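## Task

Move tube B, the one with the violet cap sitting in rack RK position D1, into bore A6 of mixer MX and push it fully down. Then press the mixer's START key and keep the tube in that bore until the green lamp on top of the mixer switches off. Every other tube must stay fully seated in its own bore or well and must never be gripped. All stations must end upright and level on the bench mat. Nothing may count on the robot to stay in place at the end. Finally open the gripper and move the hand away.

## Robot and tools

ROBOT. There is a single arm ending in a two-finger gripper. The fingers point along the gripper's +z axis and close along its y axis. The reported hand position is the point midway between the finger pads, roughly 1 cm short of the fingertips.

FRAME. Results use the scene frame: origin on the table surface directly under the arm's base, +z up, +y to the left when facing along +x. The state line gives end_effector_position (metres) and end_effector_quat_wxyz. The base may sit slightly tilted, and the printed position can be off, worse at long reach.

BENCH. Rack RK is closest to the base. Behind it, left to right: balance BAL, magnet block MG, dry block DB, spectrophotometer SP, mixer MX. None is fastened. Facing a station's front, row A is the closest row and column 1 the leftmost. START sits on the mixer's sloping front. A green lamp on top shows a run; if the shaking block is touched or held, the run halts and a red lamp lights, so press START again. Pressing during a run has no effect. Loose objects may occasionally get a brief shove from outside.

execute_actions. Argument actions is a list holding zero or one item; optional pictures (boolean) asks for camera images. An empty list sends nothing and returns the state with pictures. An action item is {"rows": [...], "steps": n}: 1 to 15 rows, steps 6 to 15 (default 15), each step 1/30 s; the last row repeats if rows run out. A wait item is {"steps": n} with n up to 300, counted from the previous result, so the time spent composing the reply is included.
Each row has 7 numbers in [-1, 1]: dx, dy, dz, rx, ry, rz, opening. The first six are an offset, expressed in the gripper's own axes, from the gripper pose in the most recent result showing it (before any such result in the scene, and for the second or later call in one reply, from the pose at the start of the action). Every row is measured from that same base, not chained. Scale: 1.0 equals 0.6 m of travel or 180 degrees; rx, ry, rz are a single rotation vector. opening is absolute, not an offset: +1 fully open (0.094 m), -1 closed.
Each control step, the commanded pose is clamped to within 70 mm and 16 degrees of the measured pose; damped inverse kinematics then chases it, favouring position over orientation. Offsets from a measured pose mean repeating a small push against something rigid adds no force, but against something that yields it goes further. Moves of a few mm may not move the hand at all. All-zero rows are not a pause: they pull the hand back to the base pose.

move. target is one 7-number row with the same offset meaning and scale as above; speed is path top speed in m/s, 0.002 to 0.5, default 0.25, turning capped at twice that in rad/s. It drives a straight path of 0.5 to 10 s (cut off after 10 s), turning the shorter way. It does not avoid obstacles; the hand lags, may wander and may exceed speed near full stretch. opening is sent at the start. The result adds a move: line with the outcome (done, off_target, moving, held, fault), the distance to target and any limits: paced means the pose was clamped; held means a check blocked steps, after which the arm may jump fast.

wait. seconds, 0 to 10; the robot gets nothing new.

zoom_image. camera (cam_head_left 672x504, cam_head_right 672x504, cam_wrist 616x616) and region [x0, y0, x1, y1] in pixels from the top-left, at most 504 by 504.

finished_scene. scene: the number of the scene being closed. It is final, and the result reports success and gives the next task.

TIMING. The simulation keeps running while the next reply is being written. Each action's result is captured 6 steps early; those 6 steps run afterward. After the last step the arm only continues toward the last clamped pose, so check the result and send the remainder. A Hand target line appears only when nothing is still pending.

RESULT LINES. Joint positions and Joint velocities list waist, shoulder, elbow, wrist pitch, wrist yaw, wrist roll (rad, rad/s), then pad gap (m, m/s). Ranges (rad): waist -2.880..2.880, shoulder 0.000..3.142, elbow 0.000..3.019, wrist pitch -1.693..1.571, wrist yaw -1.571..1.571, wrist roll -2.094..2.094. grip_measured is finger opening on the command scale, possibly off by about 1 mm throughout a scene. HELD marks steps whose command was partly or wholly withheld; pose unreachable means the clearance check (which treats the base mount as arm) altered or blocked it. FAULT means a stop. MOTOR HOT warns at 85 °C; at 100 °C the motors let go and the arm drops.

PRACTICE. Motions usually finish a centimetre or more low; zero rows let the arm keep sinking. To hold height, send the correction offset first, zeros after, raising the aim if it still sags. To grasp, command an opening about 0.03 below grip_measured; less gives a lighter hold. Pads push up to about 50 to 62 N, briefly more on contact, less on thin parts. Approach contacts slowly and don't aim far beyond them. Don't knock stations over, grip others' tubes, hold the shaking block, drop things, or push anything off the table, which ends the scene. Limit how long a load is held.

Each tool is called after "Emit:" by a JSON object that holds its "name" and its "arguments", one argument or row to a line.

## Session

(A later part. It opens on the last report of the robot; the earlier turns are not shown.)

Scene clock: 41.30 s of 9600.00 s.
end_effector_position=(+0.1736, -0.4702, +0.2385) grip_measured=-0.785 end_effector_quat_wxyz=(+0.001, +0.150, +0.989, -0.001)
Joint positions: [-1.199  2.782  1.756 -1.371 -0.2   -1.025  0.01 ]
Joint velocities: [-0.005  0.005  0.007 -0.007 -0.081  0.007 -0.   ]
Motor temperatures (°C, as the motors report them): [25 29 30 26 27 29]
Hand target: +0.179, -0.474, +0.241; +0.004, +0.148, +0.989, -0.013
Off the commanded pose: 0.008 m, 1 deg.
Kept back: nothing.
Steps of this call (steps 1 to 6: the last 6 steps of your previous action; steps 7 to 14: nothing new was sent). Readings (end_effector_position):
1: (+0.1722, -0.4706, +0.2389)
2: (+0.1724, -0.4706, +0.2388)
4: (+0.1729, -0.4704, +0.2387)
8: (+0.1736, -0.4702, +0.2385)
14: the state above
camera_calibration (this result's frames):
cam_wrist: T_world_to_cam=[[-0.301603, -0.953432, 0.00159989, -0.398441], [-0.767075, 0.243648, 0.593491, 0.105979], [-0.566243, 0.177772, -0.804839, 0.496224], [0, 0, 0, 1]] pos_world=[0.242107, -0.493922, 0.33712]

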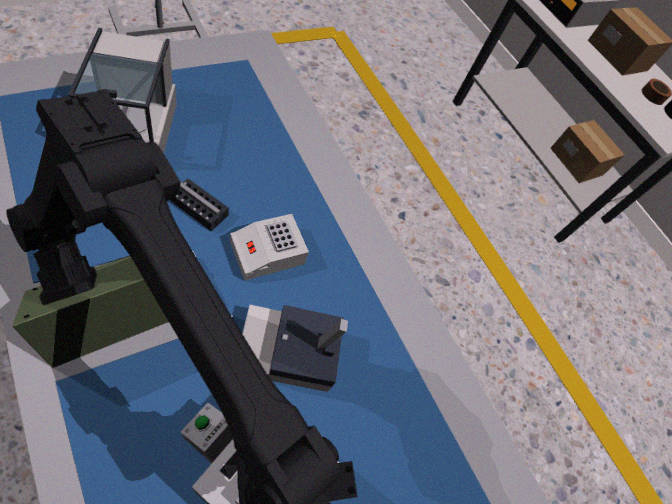

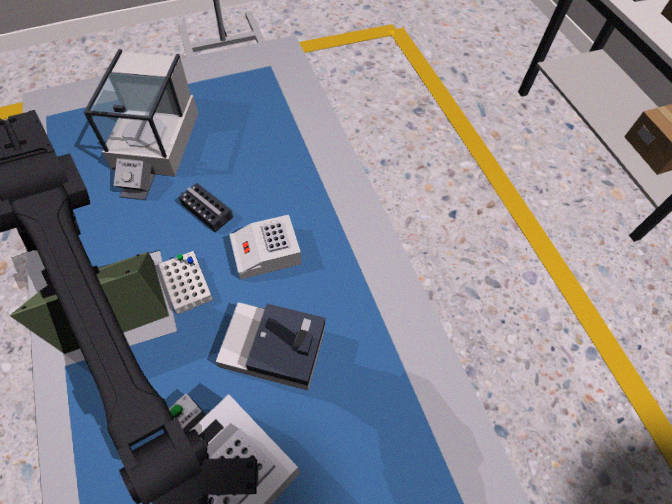

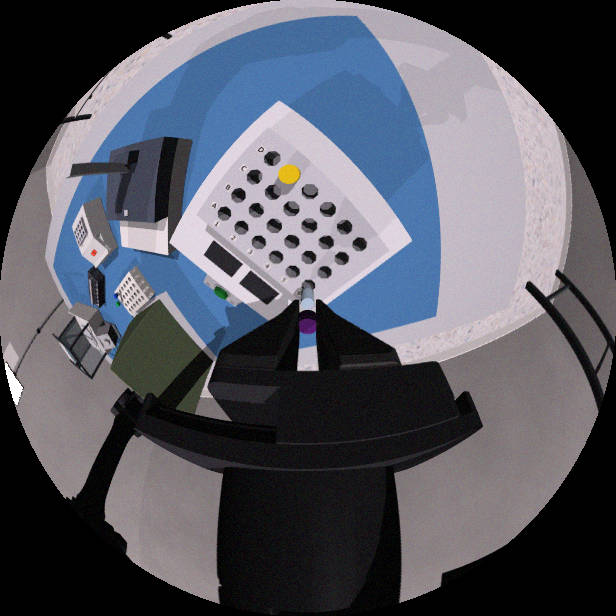

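Emit:
{"name": "execute_actions", "arguments": {
  "actions": [
    {"rows": [[-0.0112, -0.0045, -0.003, 0.007, -0.003, -0.0013, -0.81], [-0.0112, -0.005, -0.002, 0.007, -0.003, -0.0013, -0.81], [-0.0111, -0.0055, -0.001, 0.007, -0.003, -0.0013, -0.81], [-0.011, -0.006, 0.000, 0.007, -0.003, -0.0013, -0.81], [-0.011, -0.0061, 0.0012, 0.007, -0.003, -0.0013, -0.81], [-0.011, -0.0061, 0.0024, 0.007, -0.003, -0.0013, -0.81], [-0.011, -0.0061, 0.0036, 0.007, -0.003, -0.0013, -0.81], [-0.011, -0.0061, 0.0048, 0.007, -0.003, -0.0013, -0.81], [-0.011, -0.0061, 0.006, 0.007, -0.003, -0.0013, -0.81], [-0.011, -0.0061, 0.0072, 0.007, -0.003, -0.0013, -0.81], [-0.011, -0.0061, 0.0084, 0.007, -0.003, -0.0013, -0.81], [-0.011, -0.0061, 0.0096, 0.007, -0.003, -0.0013, -0.81], [-0.011, -0.0061, 0.0108, 0.007, -0.003, -0.0013, -0.81], [-0.011, -0.0061, 0.012, 0.007, -0.003, -0.0013, -0.81], [-0.011, -0.0061, 0.013, 0.007, -0.003, -0.0013, -0.81]], "steps": 15}
  ]
}}

Emit:
{"name": "execute_actions", "arguments": {
  "actions": [
    {"steps": 16}
  ],
  "pictures": true
}}

Emit:
{"name": "zoom_image", "arguments": {
  "camera": "cam_wrist",
  "region": [260, 240, 360, 340]
}}

Scene clock: 42.13 s of 9600.00 s.
end_effector_position=(+0.1740, -0.4717, +0.2377) grip_measured=-0.785 end_effector_quat_wxyz=(+0.003, +0.150, +0.989, -0.004)
Joint positions: [-1.199  2.782  1.754 -1.361 -0.201 -1.025  0.01 ]
Joint velocities: [ 0.005  0.005 -0.042  0.056 -0.007  0.007 -0.   ]
Motor temperatures (°C, as the motors report them): [25 29 30 26 27 29]
Steps of this call (steps 1 to 16: nothing new was sent; steps 17 to 25: the first 9 steps of this action). Readings (end_effector_position):
17: (+0.1736, -0.4702, +0.2385)
18: (+0.1736, -0.4702, +0.2385)
20: (+0.1737, -0.4705, +0.2385)
24: (+0.1740, -0.4716, +0.2381)
25: the state above

Scene clock: 42.67 s of 9600.00 s.
end_effector_position=(+0.1738, -0.4709, +0.2330) grip_measured=-0.785 end_effector_quat_wxyz=(+0.003, +0.149, +0.989, -0.004)
Joint positions: [-1.198  2.782  1.741 -1.348 -0.202 -1.025  0.01 ]
Joint velocities: [-0.024 -0.005  0.007  0.017 -0.081  0.022 -0.   ]
Motor temperatures (°C, as the motors report them): [25 29 30 26 27 29]
Hand target: +0.179, -0.476, +0.231; +0.004, +0.148, +0.989, -0.012
Off the commanded pose: 0.007 m, 1 deg.
Kept back: nothing.
Steps of this call (steps 1 to 6: the last 6 steps of your previous action; steps 7 to 16: nothing new was sent). Readings (end_effector_position):
1: (+0.1739, -0.4717, +0.2371)
2: (+0.1737, -0.4715, +0.2364)
4: (+0.1736, -0.4712, +0.2351)
8: (+0.1734, -0.4709, +0.2332)
16: the state above
camera_calibration (this result's frames):
cam_wrist: T_world_to_cam=[[-0.299125, -0.954184, 0.00751386, -0.401288], [-0.769475, 0.245863, 0.589458, 0.111909], [-0.564299, 0.17054, -0.807764, 0.488972], [0, 0, 0, 1]] pos_world=[0.242002, -0.493807, 0.332024]

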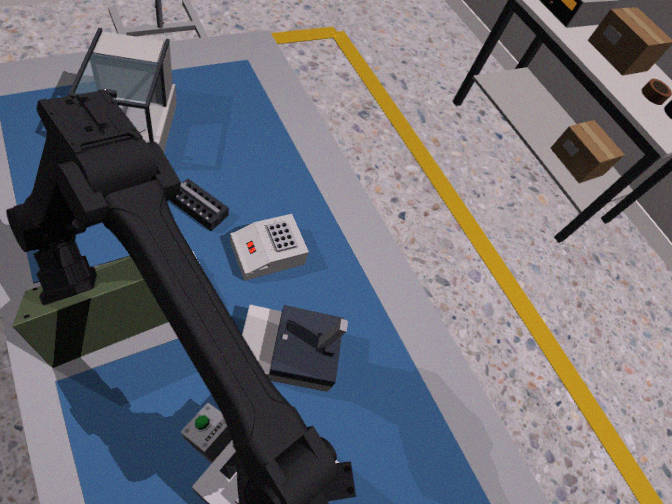

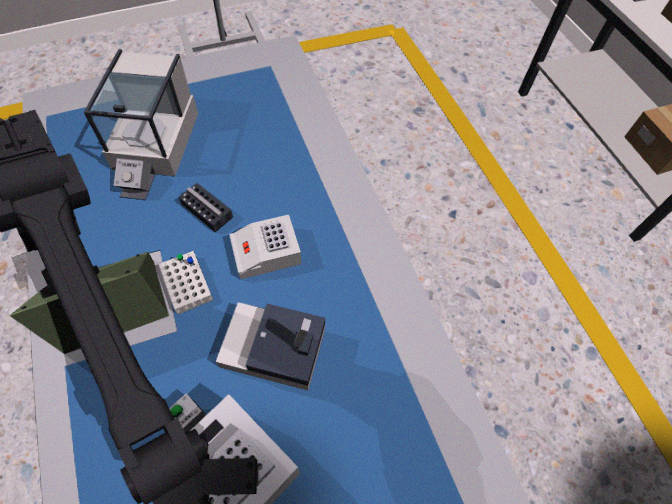

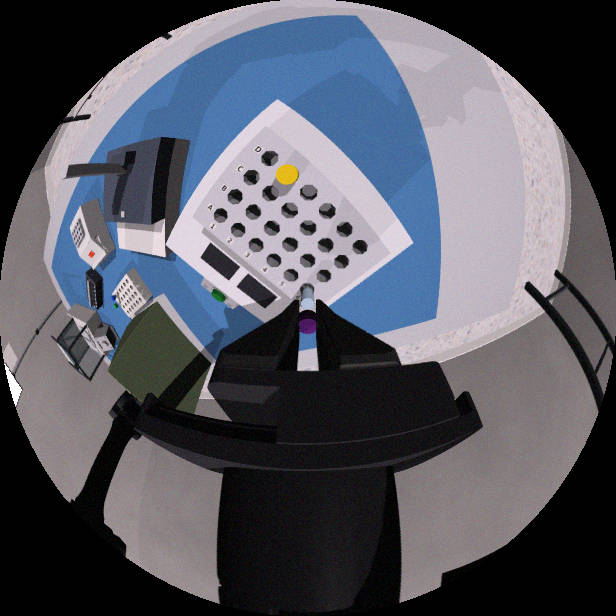

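Region (260, 240, 360, 340) of cam_wrist's 616x616 image, scaled by 5.040, with more detail than that image has.

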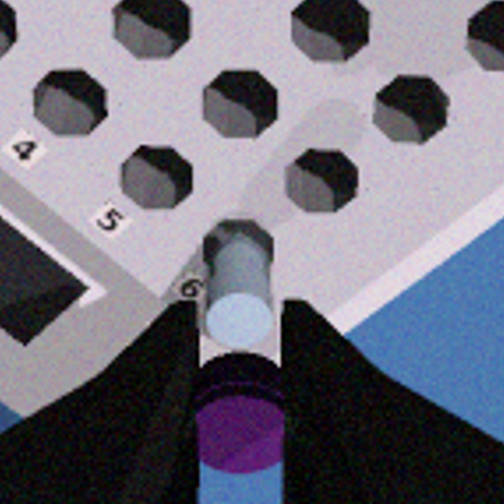

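Emit:
{"name": "execute_actions", "arguments": {
  "actions": [
    {"rows": [[-0.009, -0.006, 0.003, 0.005, 0.000, -0.001, -0.81], [-0.008, -0.006, 0.003, 0.005, 0.002, -0.001, -0.81], [-0.007, -0.006, 0.003, 0.005, 0.004, -0.001, -0.81], [-0.0066, -0.006, 0.003, 0.005, 0.005, -0.001, -0.81], [-0.0066, -0.006, 0.004, 0.005, 0.005, -0.001, -0.81], [-0.0066, -0.006, 0.005, 0.005, 0.005, -0.001, -0.81], [-0.0066, -0.006, 0.006, 0.005, 0.005, -0.001, -0.81], [-0.0066, -0.006, 0.007, 0.005, 0.005, -0.001, -0.81], [-0.0066, -0.006, 0.008, 0.005, 0.005, -0.001, -0.81], [-0.0066, -0.006, 0.009, 0.005, 0.005, -0.001, -0.81], [-0.0066, -0.006, 0.010, 0.005, 0.005, -0.001, -0.81], [-0.0066, -0.006, 0.011, 0.005, 0.005, -0.001, -0.81]], "steps": 14}
  ]
}}

Emit:
{"name": "execute_actions", "arguments": {
  "actions": [
    {"steps": 16}
  ],
  "pictures": true
}}

Emit:
{"name": "zoom_image", "arguments": {
  "camera": "cam_wrist",
  "region": [260, 240, 360, 340]
}}

Scene clock: 43.57 s of 9600.00 s.
end_effector_position=(+0.1721, -0.4713, +0.2329) grip_measured=-0.785 end_effector_quat_wxyz=(-0.003, +0.149, +0.989, -0.006)
Joint positions: [-1.197  2.782  1.741 -1.348 -0.191 -1.025  0.01 ]
Joint velocities: [ 0.005 -0.005  0.007  0.012 -0.022 -0.022  0.   ]
Motor temperatures (°C, as the motors report them): [25 29 30 26 27 29]
Steps of this call (steps 1 to 19: nothing new was sent; steps 20 to 27: the first 8 steps of this action). Readings (end_effector_position):
20: (+0.1738, -0.4709, +0.2330)
21: (+0.1734, -0.4710, +0.2330)
23: (+0.1722, -0.4713, +0.2330)
27: the state above

Scene clock: 44.10 s of 9600.00 s.
end_effector_position=(+0.1727, -0.4711, +0.2328) grip_measured=-0.785 end_effector_quat_wxyz=(-0.003, +0.148, +0.989, -0.006)
Joint positions: [-1.195  2.782  1.741 -1.348 -0.191 -1.025  0.01 ]
Joint velocities: [-0.015 -0.015 -0.007 -0.002 -0.066 -0.066  0.   ]
Motor temperatures (°C, as the motors report them): [25 29 30 26 27 29]
Hand target: +0.177, -0.475, +0.226; -0.006, +0.147, +0.989, -0.010
Off the commanded pose: 0.009 m, 1 deg.
Kept back: nothing.
Steps of this call (steps 1 to 6: the last 6 steps of your previous action; steps 7 to 16: nothing new was sent). Readings (end_effector_position):
1: (+0.1721, -0.4713, +0.2329)
2: (+0.1723, -0.4713, +0.2329)
4: (+0.1724, -0.4712, +0.2329)
8: (+0.1727, -0.4711, +0.2328)
16: the state above
camera_calibration (this result's frames):
cam_wrist: T_world_to_cam=[[-0.297641, -0.954573, 0.0141098, -0.403766], [-0.762215, 0.24651, 0.59855, 0.108245], [-0.574838, 0.167398, -0.800962, 0.486995], [0, 0, 0, 1]] pos_world=[0.242272, -0.49363, 0.330971]

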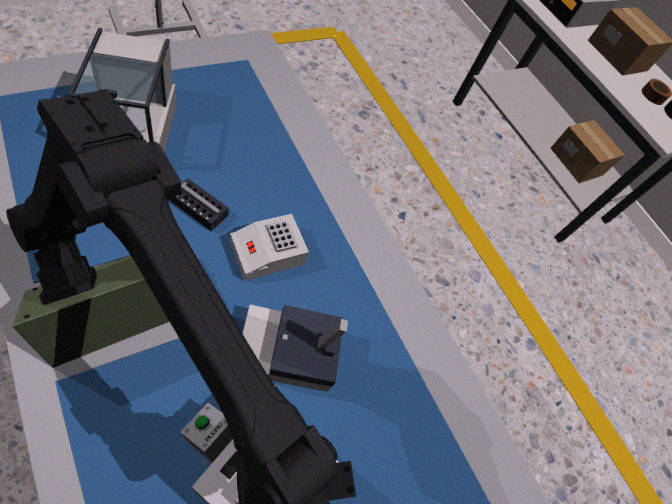

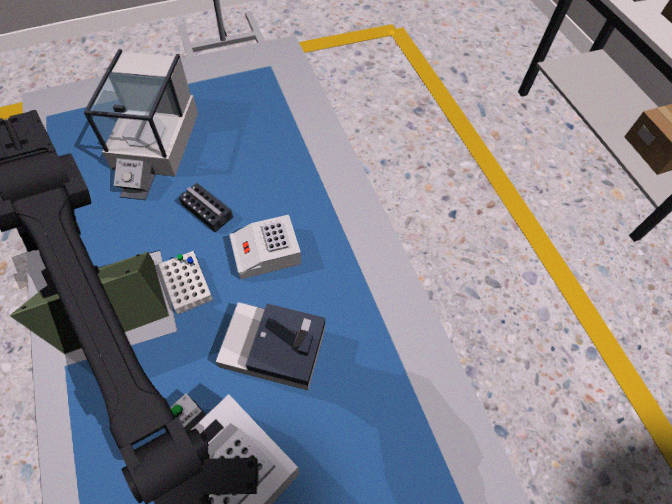

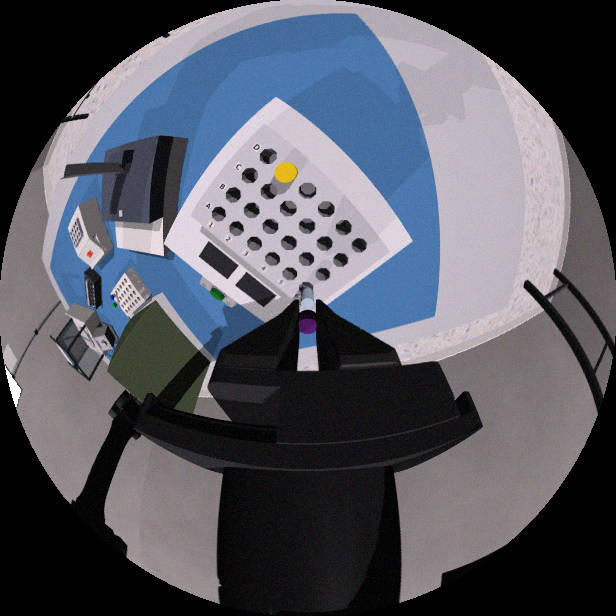

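Region (260, 240, 360, 340) of cam_wrist's 616x616 image, scaled by 5.040, with more detail than that image has.

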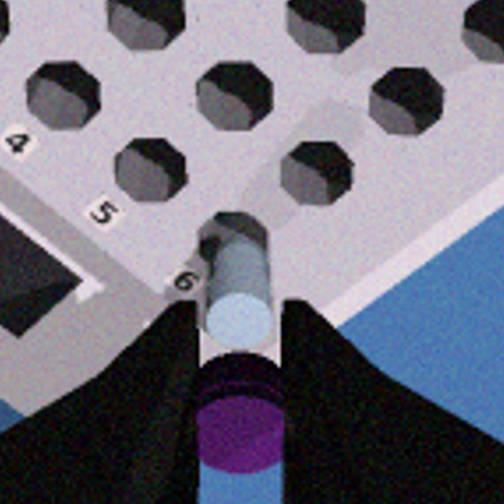

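Emit:
{"name": "execute_actions", "arguments": {
  "actions": [
    {"rows": [[-0.009, -0.004, 0.008, 0.0025, 0.0015, -0.0006, -0.81], [-0.0093, -0.0035, 0.008, 0.002, 0.0015, -0.0006, -0.81], [-0.0096, -0.003, 0.008, 0.0015, 0.0015, -0.0006, -0.81], [-0.0099, -0.0025, 0.008, 0.001, 0.0015, -0.0006, -0.81], [-0.0102, -0.002, 0.008, 0.001, 0.0015, -0.0006, -0.81], [-0.0106, -0.0014, 0.008, 0.001, 0.0015, -0.0006, -0.81]], "steps": 12}
  ]
}}

Emit:
{"name": "execute_actions", "arguments": {
  "actions": [
    {"steps": 14}
  ],
  "pictures": true
}}

Emit:
{"name": "zoom_image", "arguments": {
  "camera": "cam_wrist",
  "region": [260, 240, 360, 340]
}}

Scene clock: 44.93 s of 9600.00 s.
end_effector_position=(+0.1729, -0.4711, +0.2327) grip_measured=-0.785 end_effector_quat_wxyz=(-0.003, +0.148, +0.989, -0.006)
Joint positions: [-1.195  2.782  1.741 -1.348 -0.191 -1.025  0.01 ]
Joint velocities: [-0.005 -0.005 -0.007 -0.012  0.007 -0.007  0.001]
Motor temperatures (°C, as the motors report them): [25 29 30 26 27 29]
Steps of this call (steps 1 to 19: nothing new was sent; steps 20 to 25: the first 6 steps of this action). Readings (end_effector_position):
20: (+0.1727, -0.4711, +0.2328)
21: (+0.1727, -0.4711, +0.2328)
23: (+0.1727, -0.4711, +0.2328)
25: the state above

Scene clock: 45.40 s of 9600.00 s.
end_effector_position=(+0.1734, -0.4709, +0.2326) grip_measured=-0.785 end_effector_quat_wxyz=(-0.004, +0.148, +0.989, -0.006)
Joint positions: [-1.194  2.782  1.741 -1.348 -0.191 -1.025  0.01 ]
Joint velocities: [ 0.005 -0.015  0.007 -0.002  0.051  0.022  0.001]
Motor temperatures (°C, as the motors report them): [25 29 30 26 27 29]
Hand target: +0.179, -0.474, +0.228; -0.006, +0.147, +0.989, -0.008
Off the commanded pose: 0.008 m, 0 deg.
Kept back: nothing.
Steps of this call (steps 1 to 6: the last 6 steps of your previous action; steps 7 to 14: nothing new was sent). Readings (end_effector_position):
1: (+0.1729, -0.4711, +0.2327)
2: (+0.1731, -0.4710, +0.2327)
4: (+0.1732, -0.4710, +0.2327)
8: (+0.1734, -0.4709, +0.2326)
14: the state above
camera_calibration (this result's frames):
cam_wrist: T_world_to_cam=[[-0.296661, -0.954876, 0.0143186, -0.403741], [-0.762003, 0.245724, 0.599142, 0.108246], [-0.575624, 0.166831, -0.800515, 0.486971], [0, 0, 0, 1]] pos_world=[0.243022, -0.493363, 0.330753]

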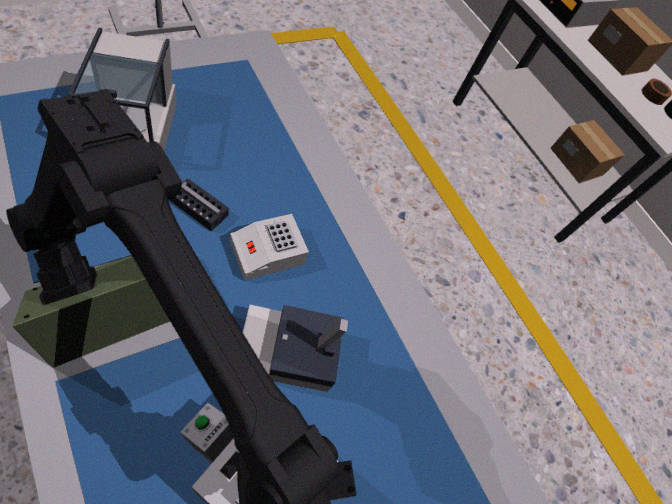

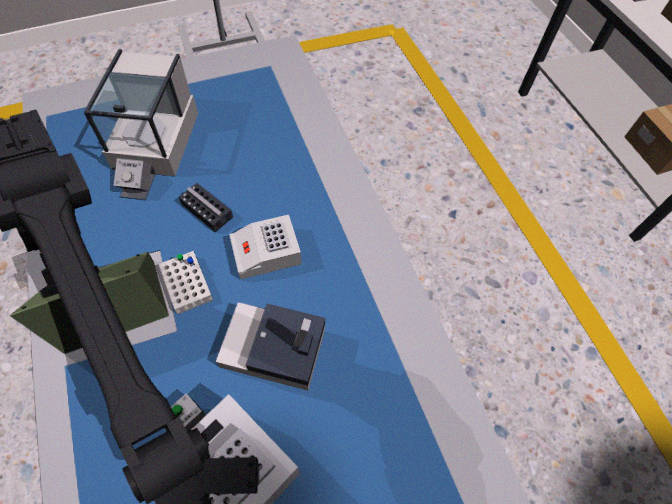

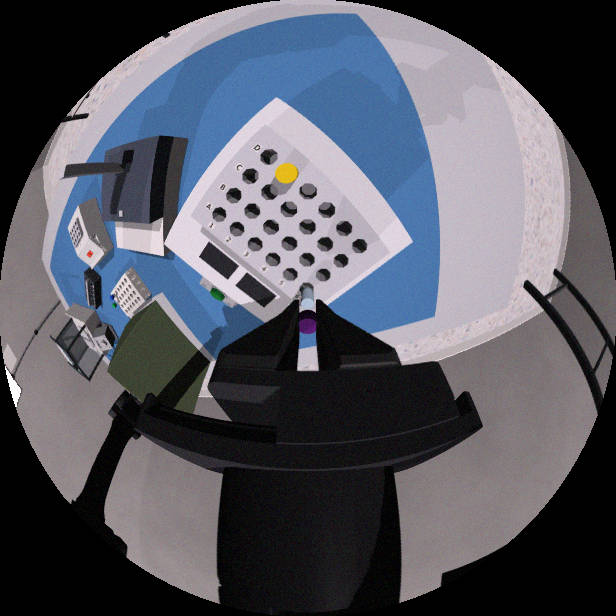

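Region (260, 240, 360, 340) of cam_wrist's 616x616 image, scaled by 5.040, with more detail than that image has.

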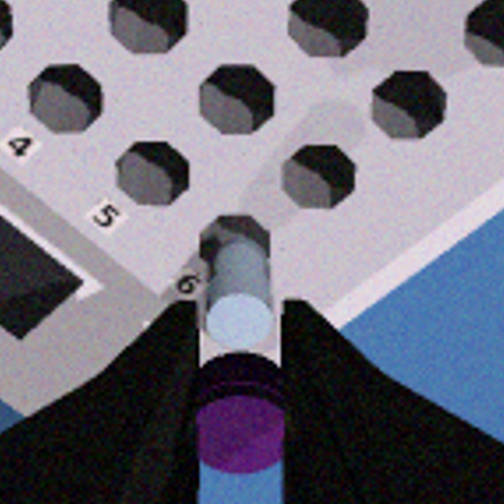

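Emit:
{"name": "execute_actions", "arguments": {
  "actions": [
    {"rows": [[-0.009, -0.002, 0.008, 0.0005, 0.001, -0.0006, -0.81], [-0.009, -0.0015, 0.008, 0.0, 0.001, -0.0006, -0.81], [-0.009, -0.001, 0.008, -0.0005, 0.001, -0.0006, -0.81], [-0.009, -0.001, 0.009, -0.001, 0.001, -0.0006, -0.81], [-0.009, -0.001, 0.010, -0.0015, 0.001, -0.0006, -0.81], [-0.009, -0.001, 0.011, -0.002, 0.001, -0.0006, -0.81], [-0.009, -0.001, 0.012, -0.002, 0.001, -0.0006, -0.81]], "steps": 12}
  ]
}}

Emit:
{"name": "execute_actions", "arguments": {
  "actions": [
    {"steps": 14}
  ],
  "pictures": true
}}

Emit:
{"name": "zoom_image", "arguments": {
  "camera": "cam_wrist",
  "region": [260, 240, 360, 340]
}}

Scene clock: 45.93 s of 9600.00 s.
end_effector_position=(+0.1739, -0.4708, +0.2326) grip_measured=-0.785 end_effector_quat_wxyz=(-0.002, +0.148, +0.989, -0.006)
Joint positions: [-1.194  2.782  1.741 -1.348 -0.194 -1.025  0.01 ]
Joint velocities: [-0.005 -0.005 -0.012  0.007  0.022 -0.051 -0.001]
Motor temperatures (°C, as the motors report them): [25 29 30 26 27 29]
Steps of this call (steps 1 to 10: nothing new was sent; steps 11 to 16: the first 6 steps of this action). Readings (end_effector_position):
11: (+0.1734, -0.4709, +0.2326)
12: (+0.1734, -0.4709, +0.2326)
14: (+0.1737, -0.4709, +0.2326)
16: the state above

Scene clock: 46.40 s of 9600.00 s.
end_effector_position=(+0.1740, -0.4708, +0.2326) grip_measured=-0.785 end_effector_quat_wxyz=(-0.002, +0.148, +0.989, -0.006)
Joint positions: [-1.194  2.782  1.741 -1.348 -0.195 -1.025  0.01 ]
Joint velocities: [-0.015 -0.005  0.012 -0.017  0.066 -0.037 -0.001]
Motor temperatures (°C, as the motors report them): [25 29 30 26 27 29]
Hand target: +0.178, -0.473, +0.225; -0.005, +0.147, +0.989, -0.003
Off the commanded pose: 0.009 m, 0 deg.
Kept back: nothing.
Steps of this call (steps 1 to 6: the last 6 steps of your previous action; steps 7 to 14: nothing new was sent). Readings (end_effector_position):
1: (+0.1740, -0.4708, +0.2326)
2: (+0.1740, -0.4708, +0.2326)
4: (+0.1740, -0.4708, +0.2326)
8: (+0.1740, -0.4708, +0.2326)
14: the state above
camera_calibration (this result's frames):
cam_wrist: T_world_to_cam=[[-0.296677, -0.954898, 0.0123247, -0.402943], [-0.764222, 0.245136, 0.596551, 0.109407], [-0.572667, 0.167564, -0.802481, 0.487592], [0, 0, 0, 1]] pos_world=[0.243295, -0.493292, 0.330983]

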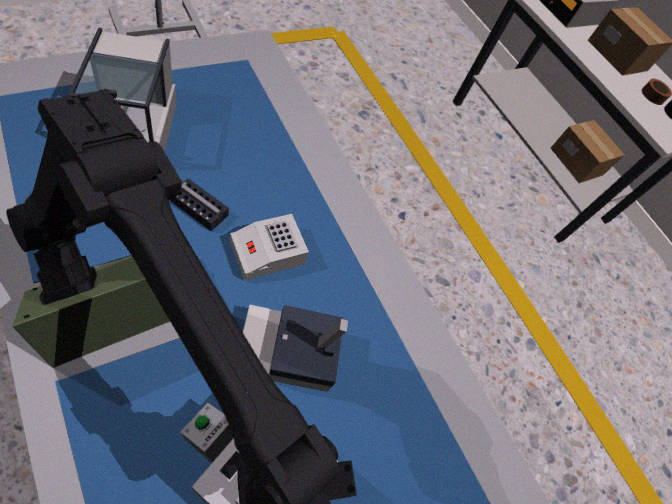

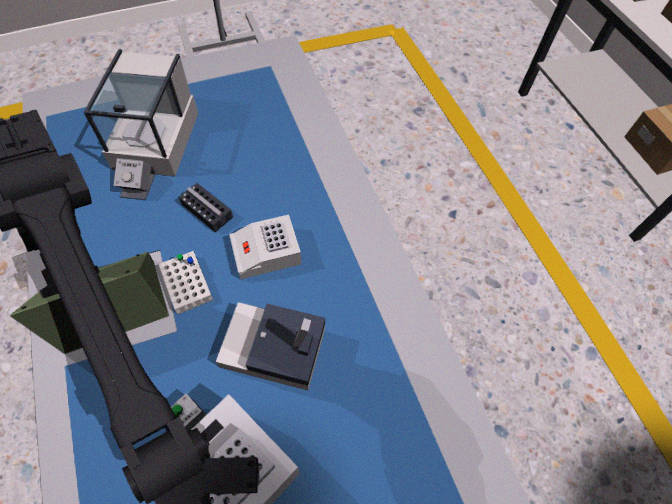

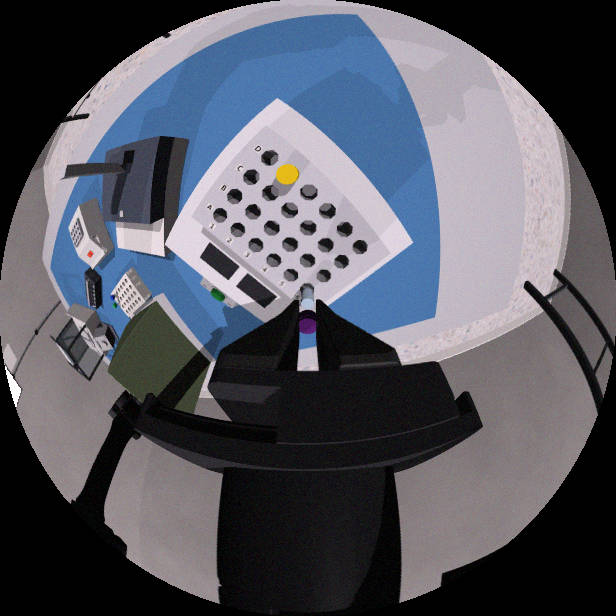

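Region (260, 240, 360, 340) of cam_wrist's 616x616 image, scaled by 5.040, with more detail than that image has.

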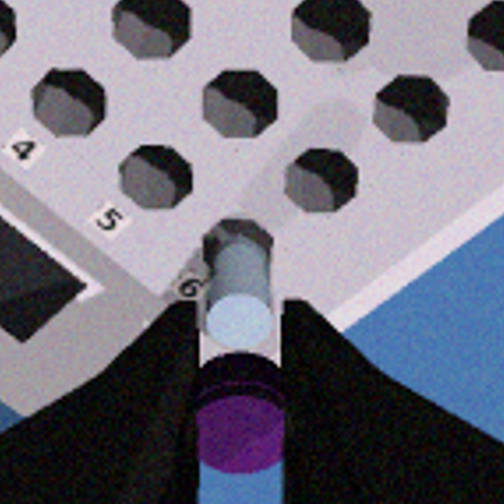

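Emit:
{"name": "execute_actions", "arguments": {
  "actions": [
    {"rows": [[-0.0075, -0.001, 0.011, -0.001, 0.002, -0.0006, -0.81], [-0.007, 0.000, 0.011, -0.001, 0.002, -0.0006, -0.81], [-0.0065, 0.001, 0.011, -0.001, 0.0025, -0.0006, -0.81], [-0.006, 0.002, 0.011, -0.001, 0.0025, -0.0006, -0.81], [-0.0055, 0.003, 0.011, -0.001, 0.003, -0.0006, -0.81], [-0.005, 0.0035, 0.011, -0.001, 0.003, -0.0006, -0.81], [-0.0045, 0.004, 0.011, -0.001, 0.003, -0.0006, -0.81]], "steps": 12}
  ]
}}

Emit:
{"name": "execute_actions", "arguments": {
  "actions": [
    {"steps": 14}
  ],
  "pictures": true
}}

Emit:
{"name": "zoom_image", "arguments": {
  "camera": "cam_wrist",
  "region": [260, 240, 360, 340]
}}

Scene clock: 47.17 s of 9600.00 s.
end_effector_position=(+0.1740, -0.4708, +0.2326) grip_measured=-0.785 end_effector_quat_wxyz=(-0.002, +0.148, +0.989, -0.006)
Joint positions: [-1.194  2.782  1.741 -1.348 -0.195 -1.025  0.01 ]
Joint velocities: [-0.005 -0.005 -0.012 -0.012  0.022  0.066 -0.   ]
Motor temperatures (°C, as the motors report them): [25 29 30 26 27 29]
Steps of this call (steps 1 to 17: nothing new was sent; steps 18 to 23: the first 6 steps of this action). Readings (end_effector_position):
18: (+0.1740, -0.4708, +0.2326)
19: (+0.1740, -0.4708, +0.2326)
21: (+0.1740, -0.4708, +0.2326)
23: the state above

Scene clock: 47.63 s of 9600.00 s.
end_effector_position=(+0.1739, -0.4706, +0.2323) grip_measured=-0.785 end_effector_quat_wxyz=(-0.002, +0.148, +0.989, -0.005)
Joint positions: [-1.194  2.782  1.741 -1.348 -0.195 -1.025  0.01 ]
Joint velocities: [-0.005  0.005  0.002 -0.007  0.037 -0.037 -0.   ]
Motor temperatures (°C, as the motors report them): [25 29 30 26 27 29]
Hand target: +0.177, -0.469, +0.226; -0.006, +0.147, +0.989, -0.003
Off the commanded pose: 0.007 m, 1 deg.
Kept back: nothing.
Steps of this call (steps 1 to 6: the last 6 steps of your previous action; steps 7 to 14: nothing new was sent). Readings (end_effector_position):
1: (+0.1740, -0.4707, +0.2325)
2: (+0.1739, -0.4706, +0.2323)
4: (+0.1739, -0.4706, +0.2323)
8: (+0.1739, -0.4706, +0.2323)
14: the state above
camera_calibration (this result's frames):
cam_wrist: T_world_to_cam=[[-0.296822, -0.954861, 0.011687, -0.402568], [-0.764076, 0.244821, 0.596868, 0.109183], [-0.572787, 0.168234, -0.802254, 0.487546], [0, 0, 0, 1]] pos_world=[0.243193, -0.493148, 0.330673]

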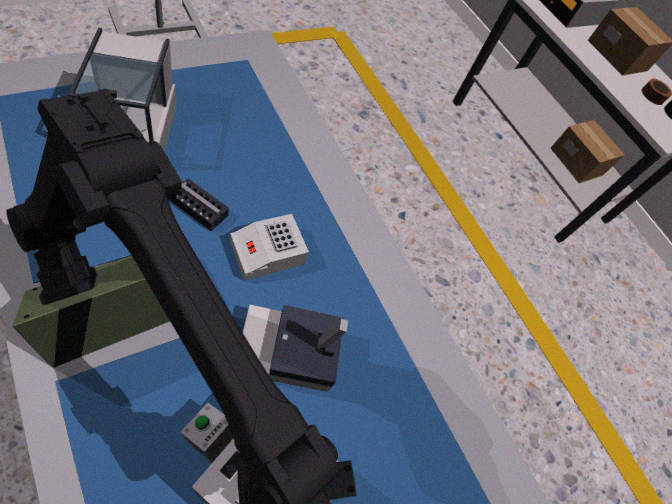

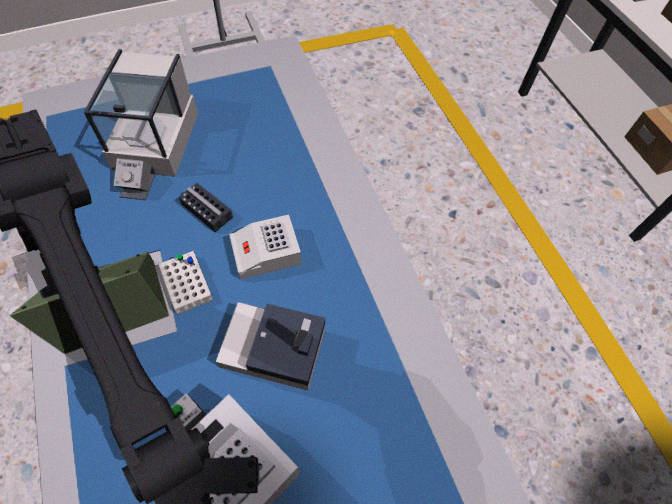

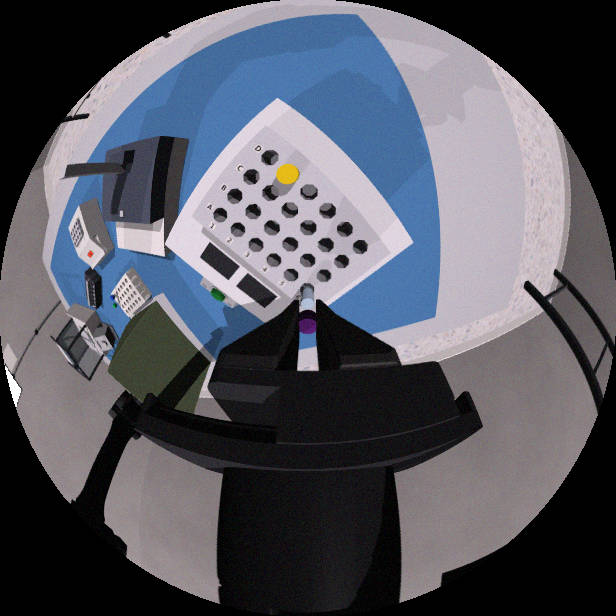

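Region (260, 240, 360, 340) of cam_wrist's 616x616 image, scaled by 5.040, with more detail than that image has.

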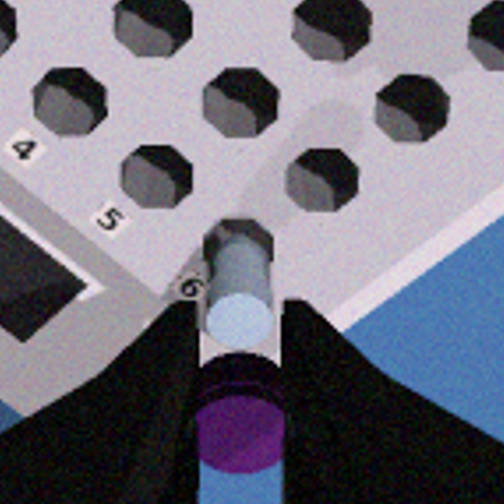

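Emit:
{"name": "execute_actions", "arguments": {
  "actions": [
    {"rows": [[-0.0045, 0.004, 0.010, -0.0014, 0.0033, -0.0006, -0.81], [-0.0045, 0.004, 0.010, -0.0018, 0.0036, -0.0006, -0.81], [-0.0045, 0.004, 0.010, -0.0022, 0.0039, -0.0006, -0.81], [-0.0045, 0.004, 0.010, -0.0026, 0.0042, -0.0006, -0.81], [-0.0045, 0.004, 0.010, -0.003, 0.0046, -0.0006, -0.81], [-0.0045, 0.004, 0.010, -0.0034, 0.005, -0.0006, -0.81], [-0.0045, 0.004, 0.010, -0.0038, 0.0054, -0.0006, -0.81]], "steps": 12}
  ]
}}

Emit:
{"name": "execute_actions", "arguments": {
  "actions": [
    {"steps": 14}
  ],
  "pictures": true
}}

Emit:
{"name": "zoom_image", "arguments": {
  "camera": "cam_wrist",
  "region": [260, 240, 360, 340]
}}

Scene clock: 48.47 s of 9600.00 s.
end_effector_position=(+0.1739, -0.4706, +0.2323) grip_measured=-0.785 end_effector_quat_wxyz=(-0.002, +0.148, +0.989, -0.005)
Joint positions: [-1.194  2.782  1.741 -1.348 -0.195 -1.025  0.01 ]
Joint velocities: [-0.015 -0.005 -0.017  0.007 -0.081 -0.007 -0.   ]
Motor temperatures (°C, as the motors report them): [25 29 30 26 27 29]
Steps of this call (steps 1 to 19: nothing new was sent; steps 20 to 25: the first 6 steps of this action). Readings (end_effector_position):
20: (+0.1739, -0.4706, +0.2323)
21: (+0.1739, -0.4706, +0.2323)
23: (+0.1739, -0.4706, +0.2323)
25: the state above

Scene clock: 48.93 s of 9600.00 s.
end_effector_position=(+0.1739, -0.4706, +0.2323) grip_measured=-0.785 end_effector_quat_wxyz=(-0.002, +0.148, +0.989, -0.005)
Joint positions: [-1.194  2.782  1.741 -1.348 -0.195 -1.025  0.01 ]
Joint velocities: [ 0.015 -0.005 -0.002 -0.007 -0.007  0.007 -0.001]
Motor temperatures (°C, as the motors report them): [25 29 30 26 27 29]
Hand target: +0.177, -0.469, +0.226; -0.009, +0.147, +0.989, +0.002
Off the commanded pose: 0.007 m, 1 deg.
Kept back: nothing.
Steps of this call (steps 1 to 6: the last 6 steps of your previous action; steps 7 to 14: nothing new was sent). Readings (end_effector_position):
1: (+0.1739, -0.4706, +0.2323)
2: (+0.1739, -0.4706, +0.2323)
4: (+0.1739, -0.4706, +0.2323)
8: (+0.1739, -0.4706, +0.2323)
14: the state above
camera_calibration (this result's frames):
cam_wrist: T_world_to_cam=[[-0.296822, -0.954861, 0.011687, -0.402568], [-0.764076, 0.244821, 0.596868, 0.109183], [-0.572787, 0.168234, -0.802254, 0.487546], [0, 0, 0, 1]] pos_world=[0.243193, -0.493148, 0.330673]

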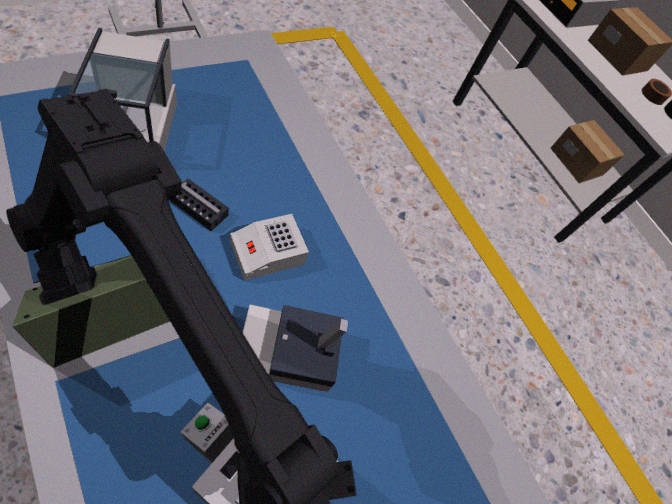

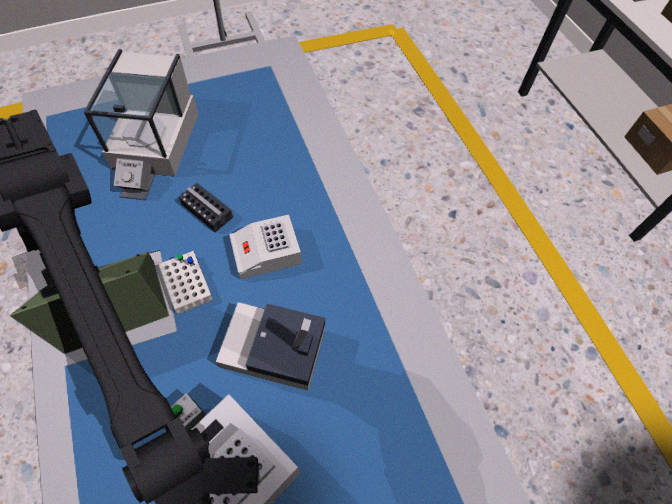

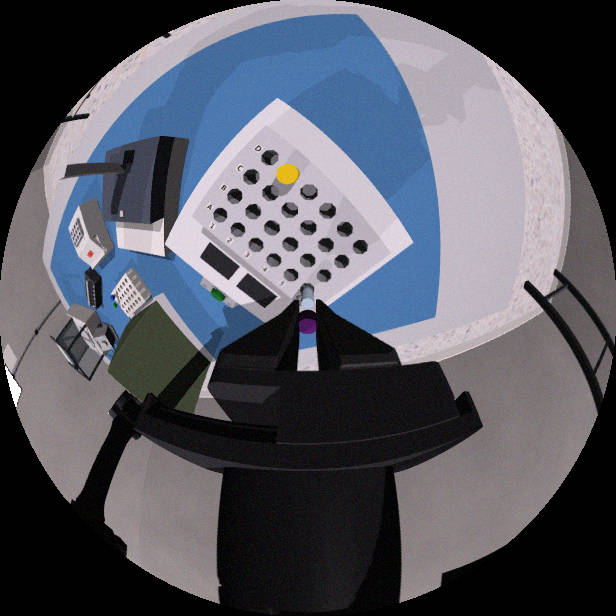

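Region (260, 240, 360, 340) of cam_wrist's 616x616 image, scaled by 5.040, with more detail than that image has.

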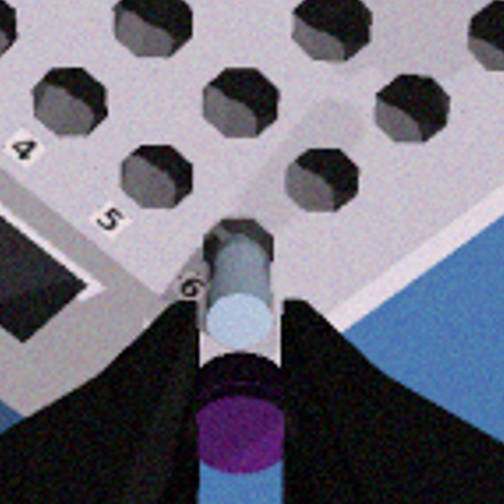

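Emit:
{"name": "execute_actions", "arguments": {
  "actions": [
    {"rows": [[-0.004, 0.0045, 0.011, -0.004, 0.0056, -0.0006, -0.81], [-0.0037, 0.005, 0.012, -0.0042, 0.0058, -0.0006, -0.81], [-0.0034, 0.0055, 0.013, -0.0044, 0.006, -0.0006, -0.81], [-0.0031, 0.006, 0.014, -0.0046, 0.0062, -0.0006, -0.81], [-0.0028, 0.0065, 0.015, -0.0048, 0.0064, -0.0006, -0.81], [-0.0025, 0.007, 0.016, -0.005, 0.0066, -0.0006, -0.81], [-0.0022, 0.0075, 0.017, -0.005, 0.0066, -0.0006, -0.81], [-0.002, 0.008, 0.018, -0.005, 0.0066, -0.0006, -0.81]], "steps": 12}
  ]
}}

Emit:
{"name": "execute_actions", "arguments": {
  "actions": [
    {"steps": 14}
  ],
  "pictures": true
}}

Emit:
{"name": "zoom_image", "arguments": {
  "camera": "cam_wrist",
  "region": [260, 240, 360, 340]
}}

Scene clock: 49.53 s of 9600.00 s.
end_effector_position=(+0.1739, -0.4706, +0.2323) grip_measured=-0.785 end_effector_quat_wxyz=(-0.002, +0.148, +0.989, -0.005)
Joint positions: [-1.194  2.782  1.741 -1.348 -0.195 -1.025  0.01 ]
Joint velocities: [-0.005 -0.005 -0.017 -0.002  0.125 -0.066  0.   ]
Motor temperatures (°C, as the motors report them): [25 29 30 26 27 29]
Steps of this call (steps 1 to 12: nothing new was sent; steps 13 to 18: the first 6 steps of this action). Readings (end_effector_position):
13: (+0.1739, -0.4706, +0.2323)
14: (+0.1739, -0.4706, +0.2323)
16: (+0.1739, -0.4706, +0.2323)
18: the state above

Scene clock: 50.00 s of 9600.00 s.
end_effector_position=(+0.1739, -0.4706, +0.2323) grip_measured=-0.785 end_effector_quat_wxyz=(-0.002, +0.148, +0.989, -0.005)
Joint positions: [-1.194  2.782  1.741 -1.348 -0.195 -1.025  0.01 ]
Joint velocities: [-0.015 -0.005  0.012  0.022  0.037 -0.022 -0.   ]
Motor temperatures (°C, as the motors report them): [25 29 30 26 27 29]
Hand target: +0.176, -0.466, +0.222; -0.011, +0.147, +0.989, +0.004
Off the commanded pose: 0.012 m, 1 deg.
Kept back: nothing.
Steps of this call (steps 1 to 6: the last 6 steps of your previous action; steps 7 to 14: nothing new was sent). Readings (end_effector_position):
1: (+0.1739, -0.4706, +0.2323)
2: (+0.1739, -0.4706, +0.2323)
4: (+0.1739, -0.4706, +0.2323)
8: (+0.1739, -0.4706, +0.2323)
14: the state above
camera_calibration (this result's frames):
cam_wrist: T_world_to_cam=[[-0.296822, -0.954861, 0.011687, -0.402568], [-0.764076, 0.244821, 0.596868, 0.109183], [-0.572787, 0.168234, -0.802254, 0.487546], [0, 0, 0, 1]] pos_world=[0.243193, -0.493148, 0.330673]

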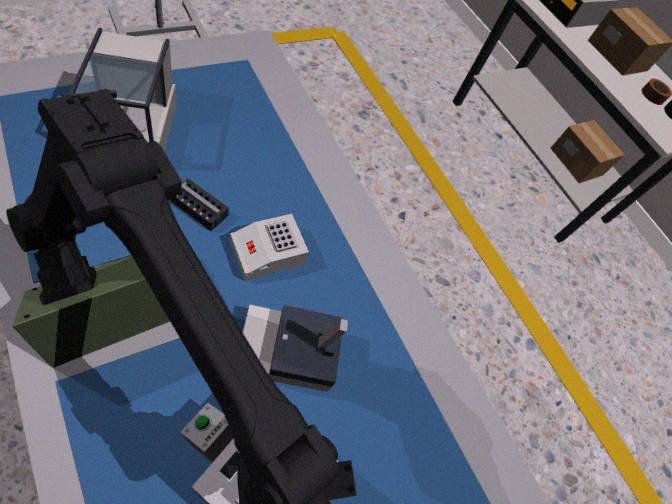

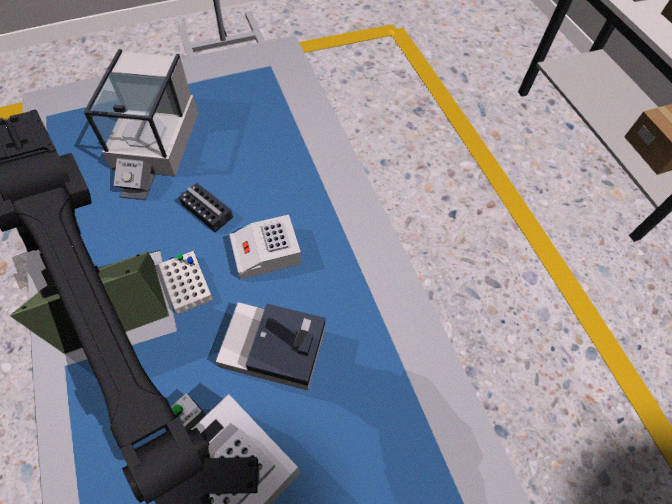

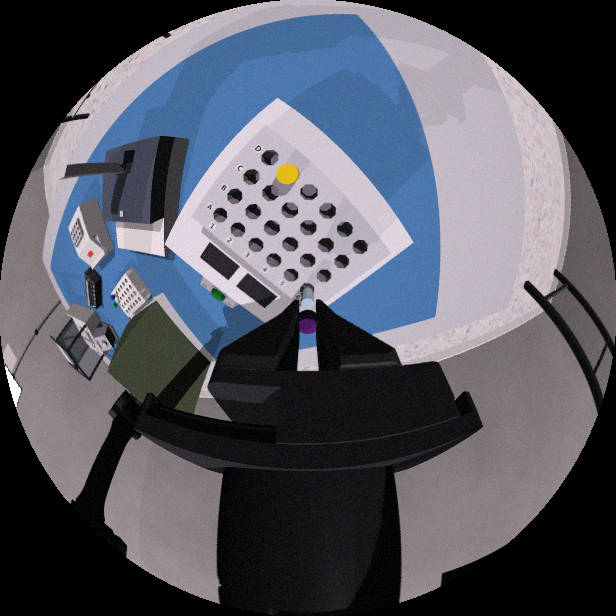

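Region (260, 240, 360, 340) of cam_wrist's 616x616 image, scaled by 5.040, with more detail than that image has.

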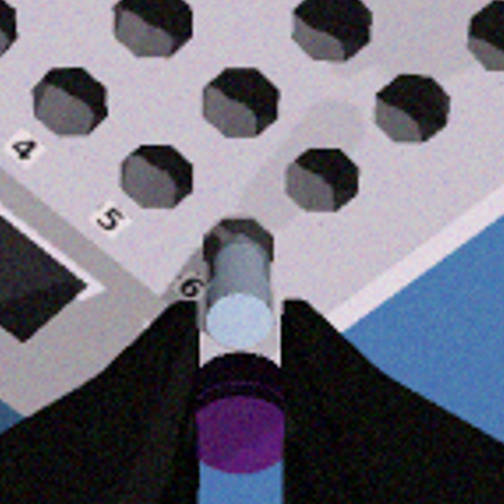

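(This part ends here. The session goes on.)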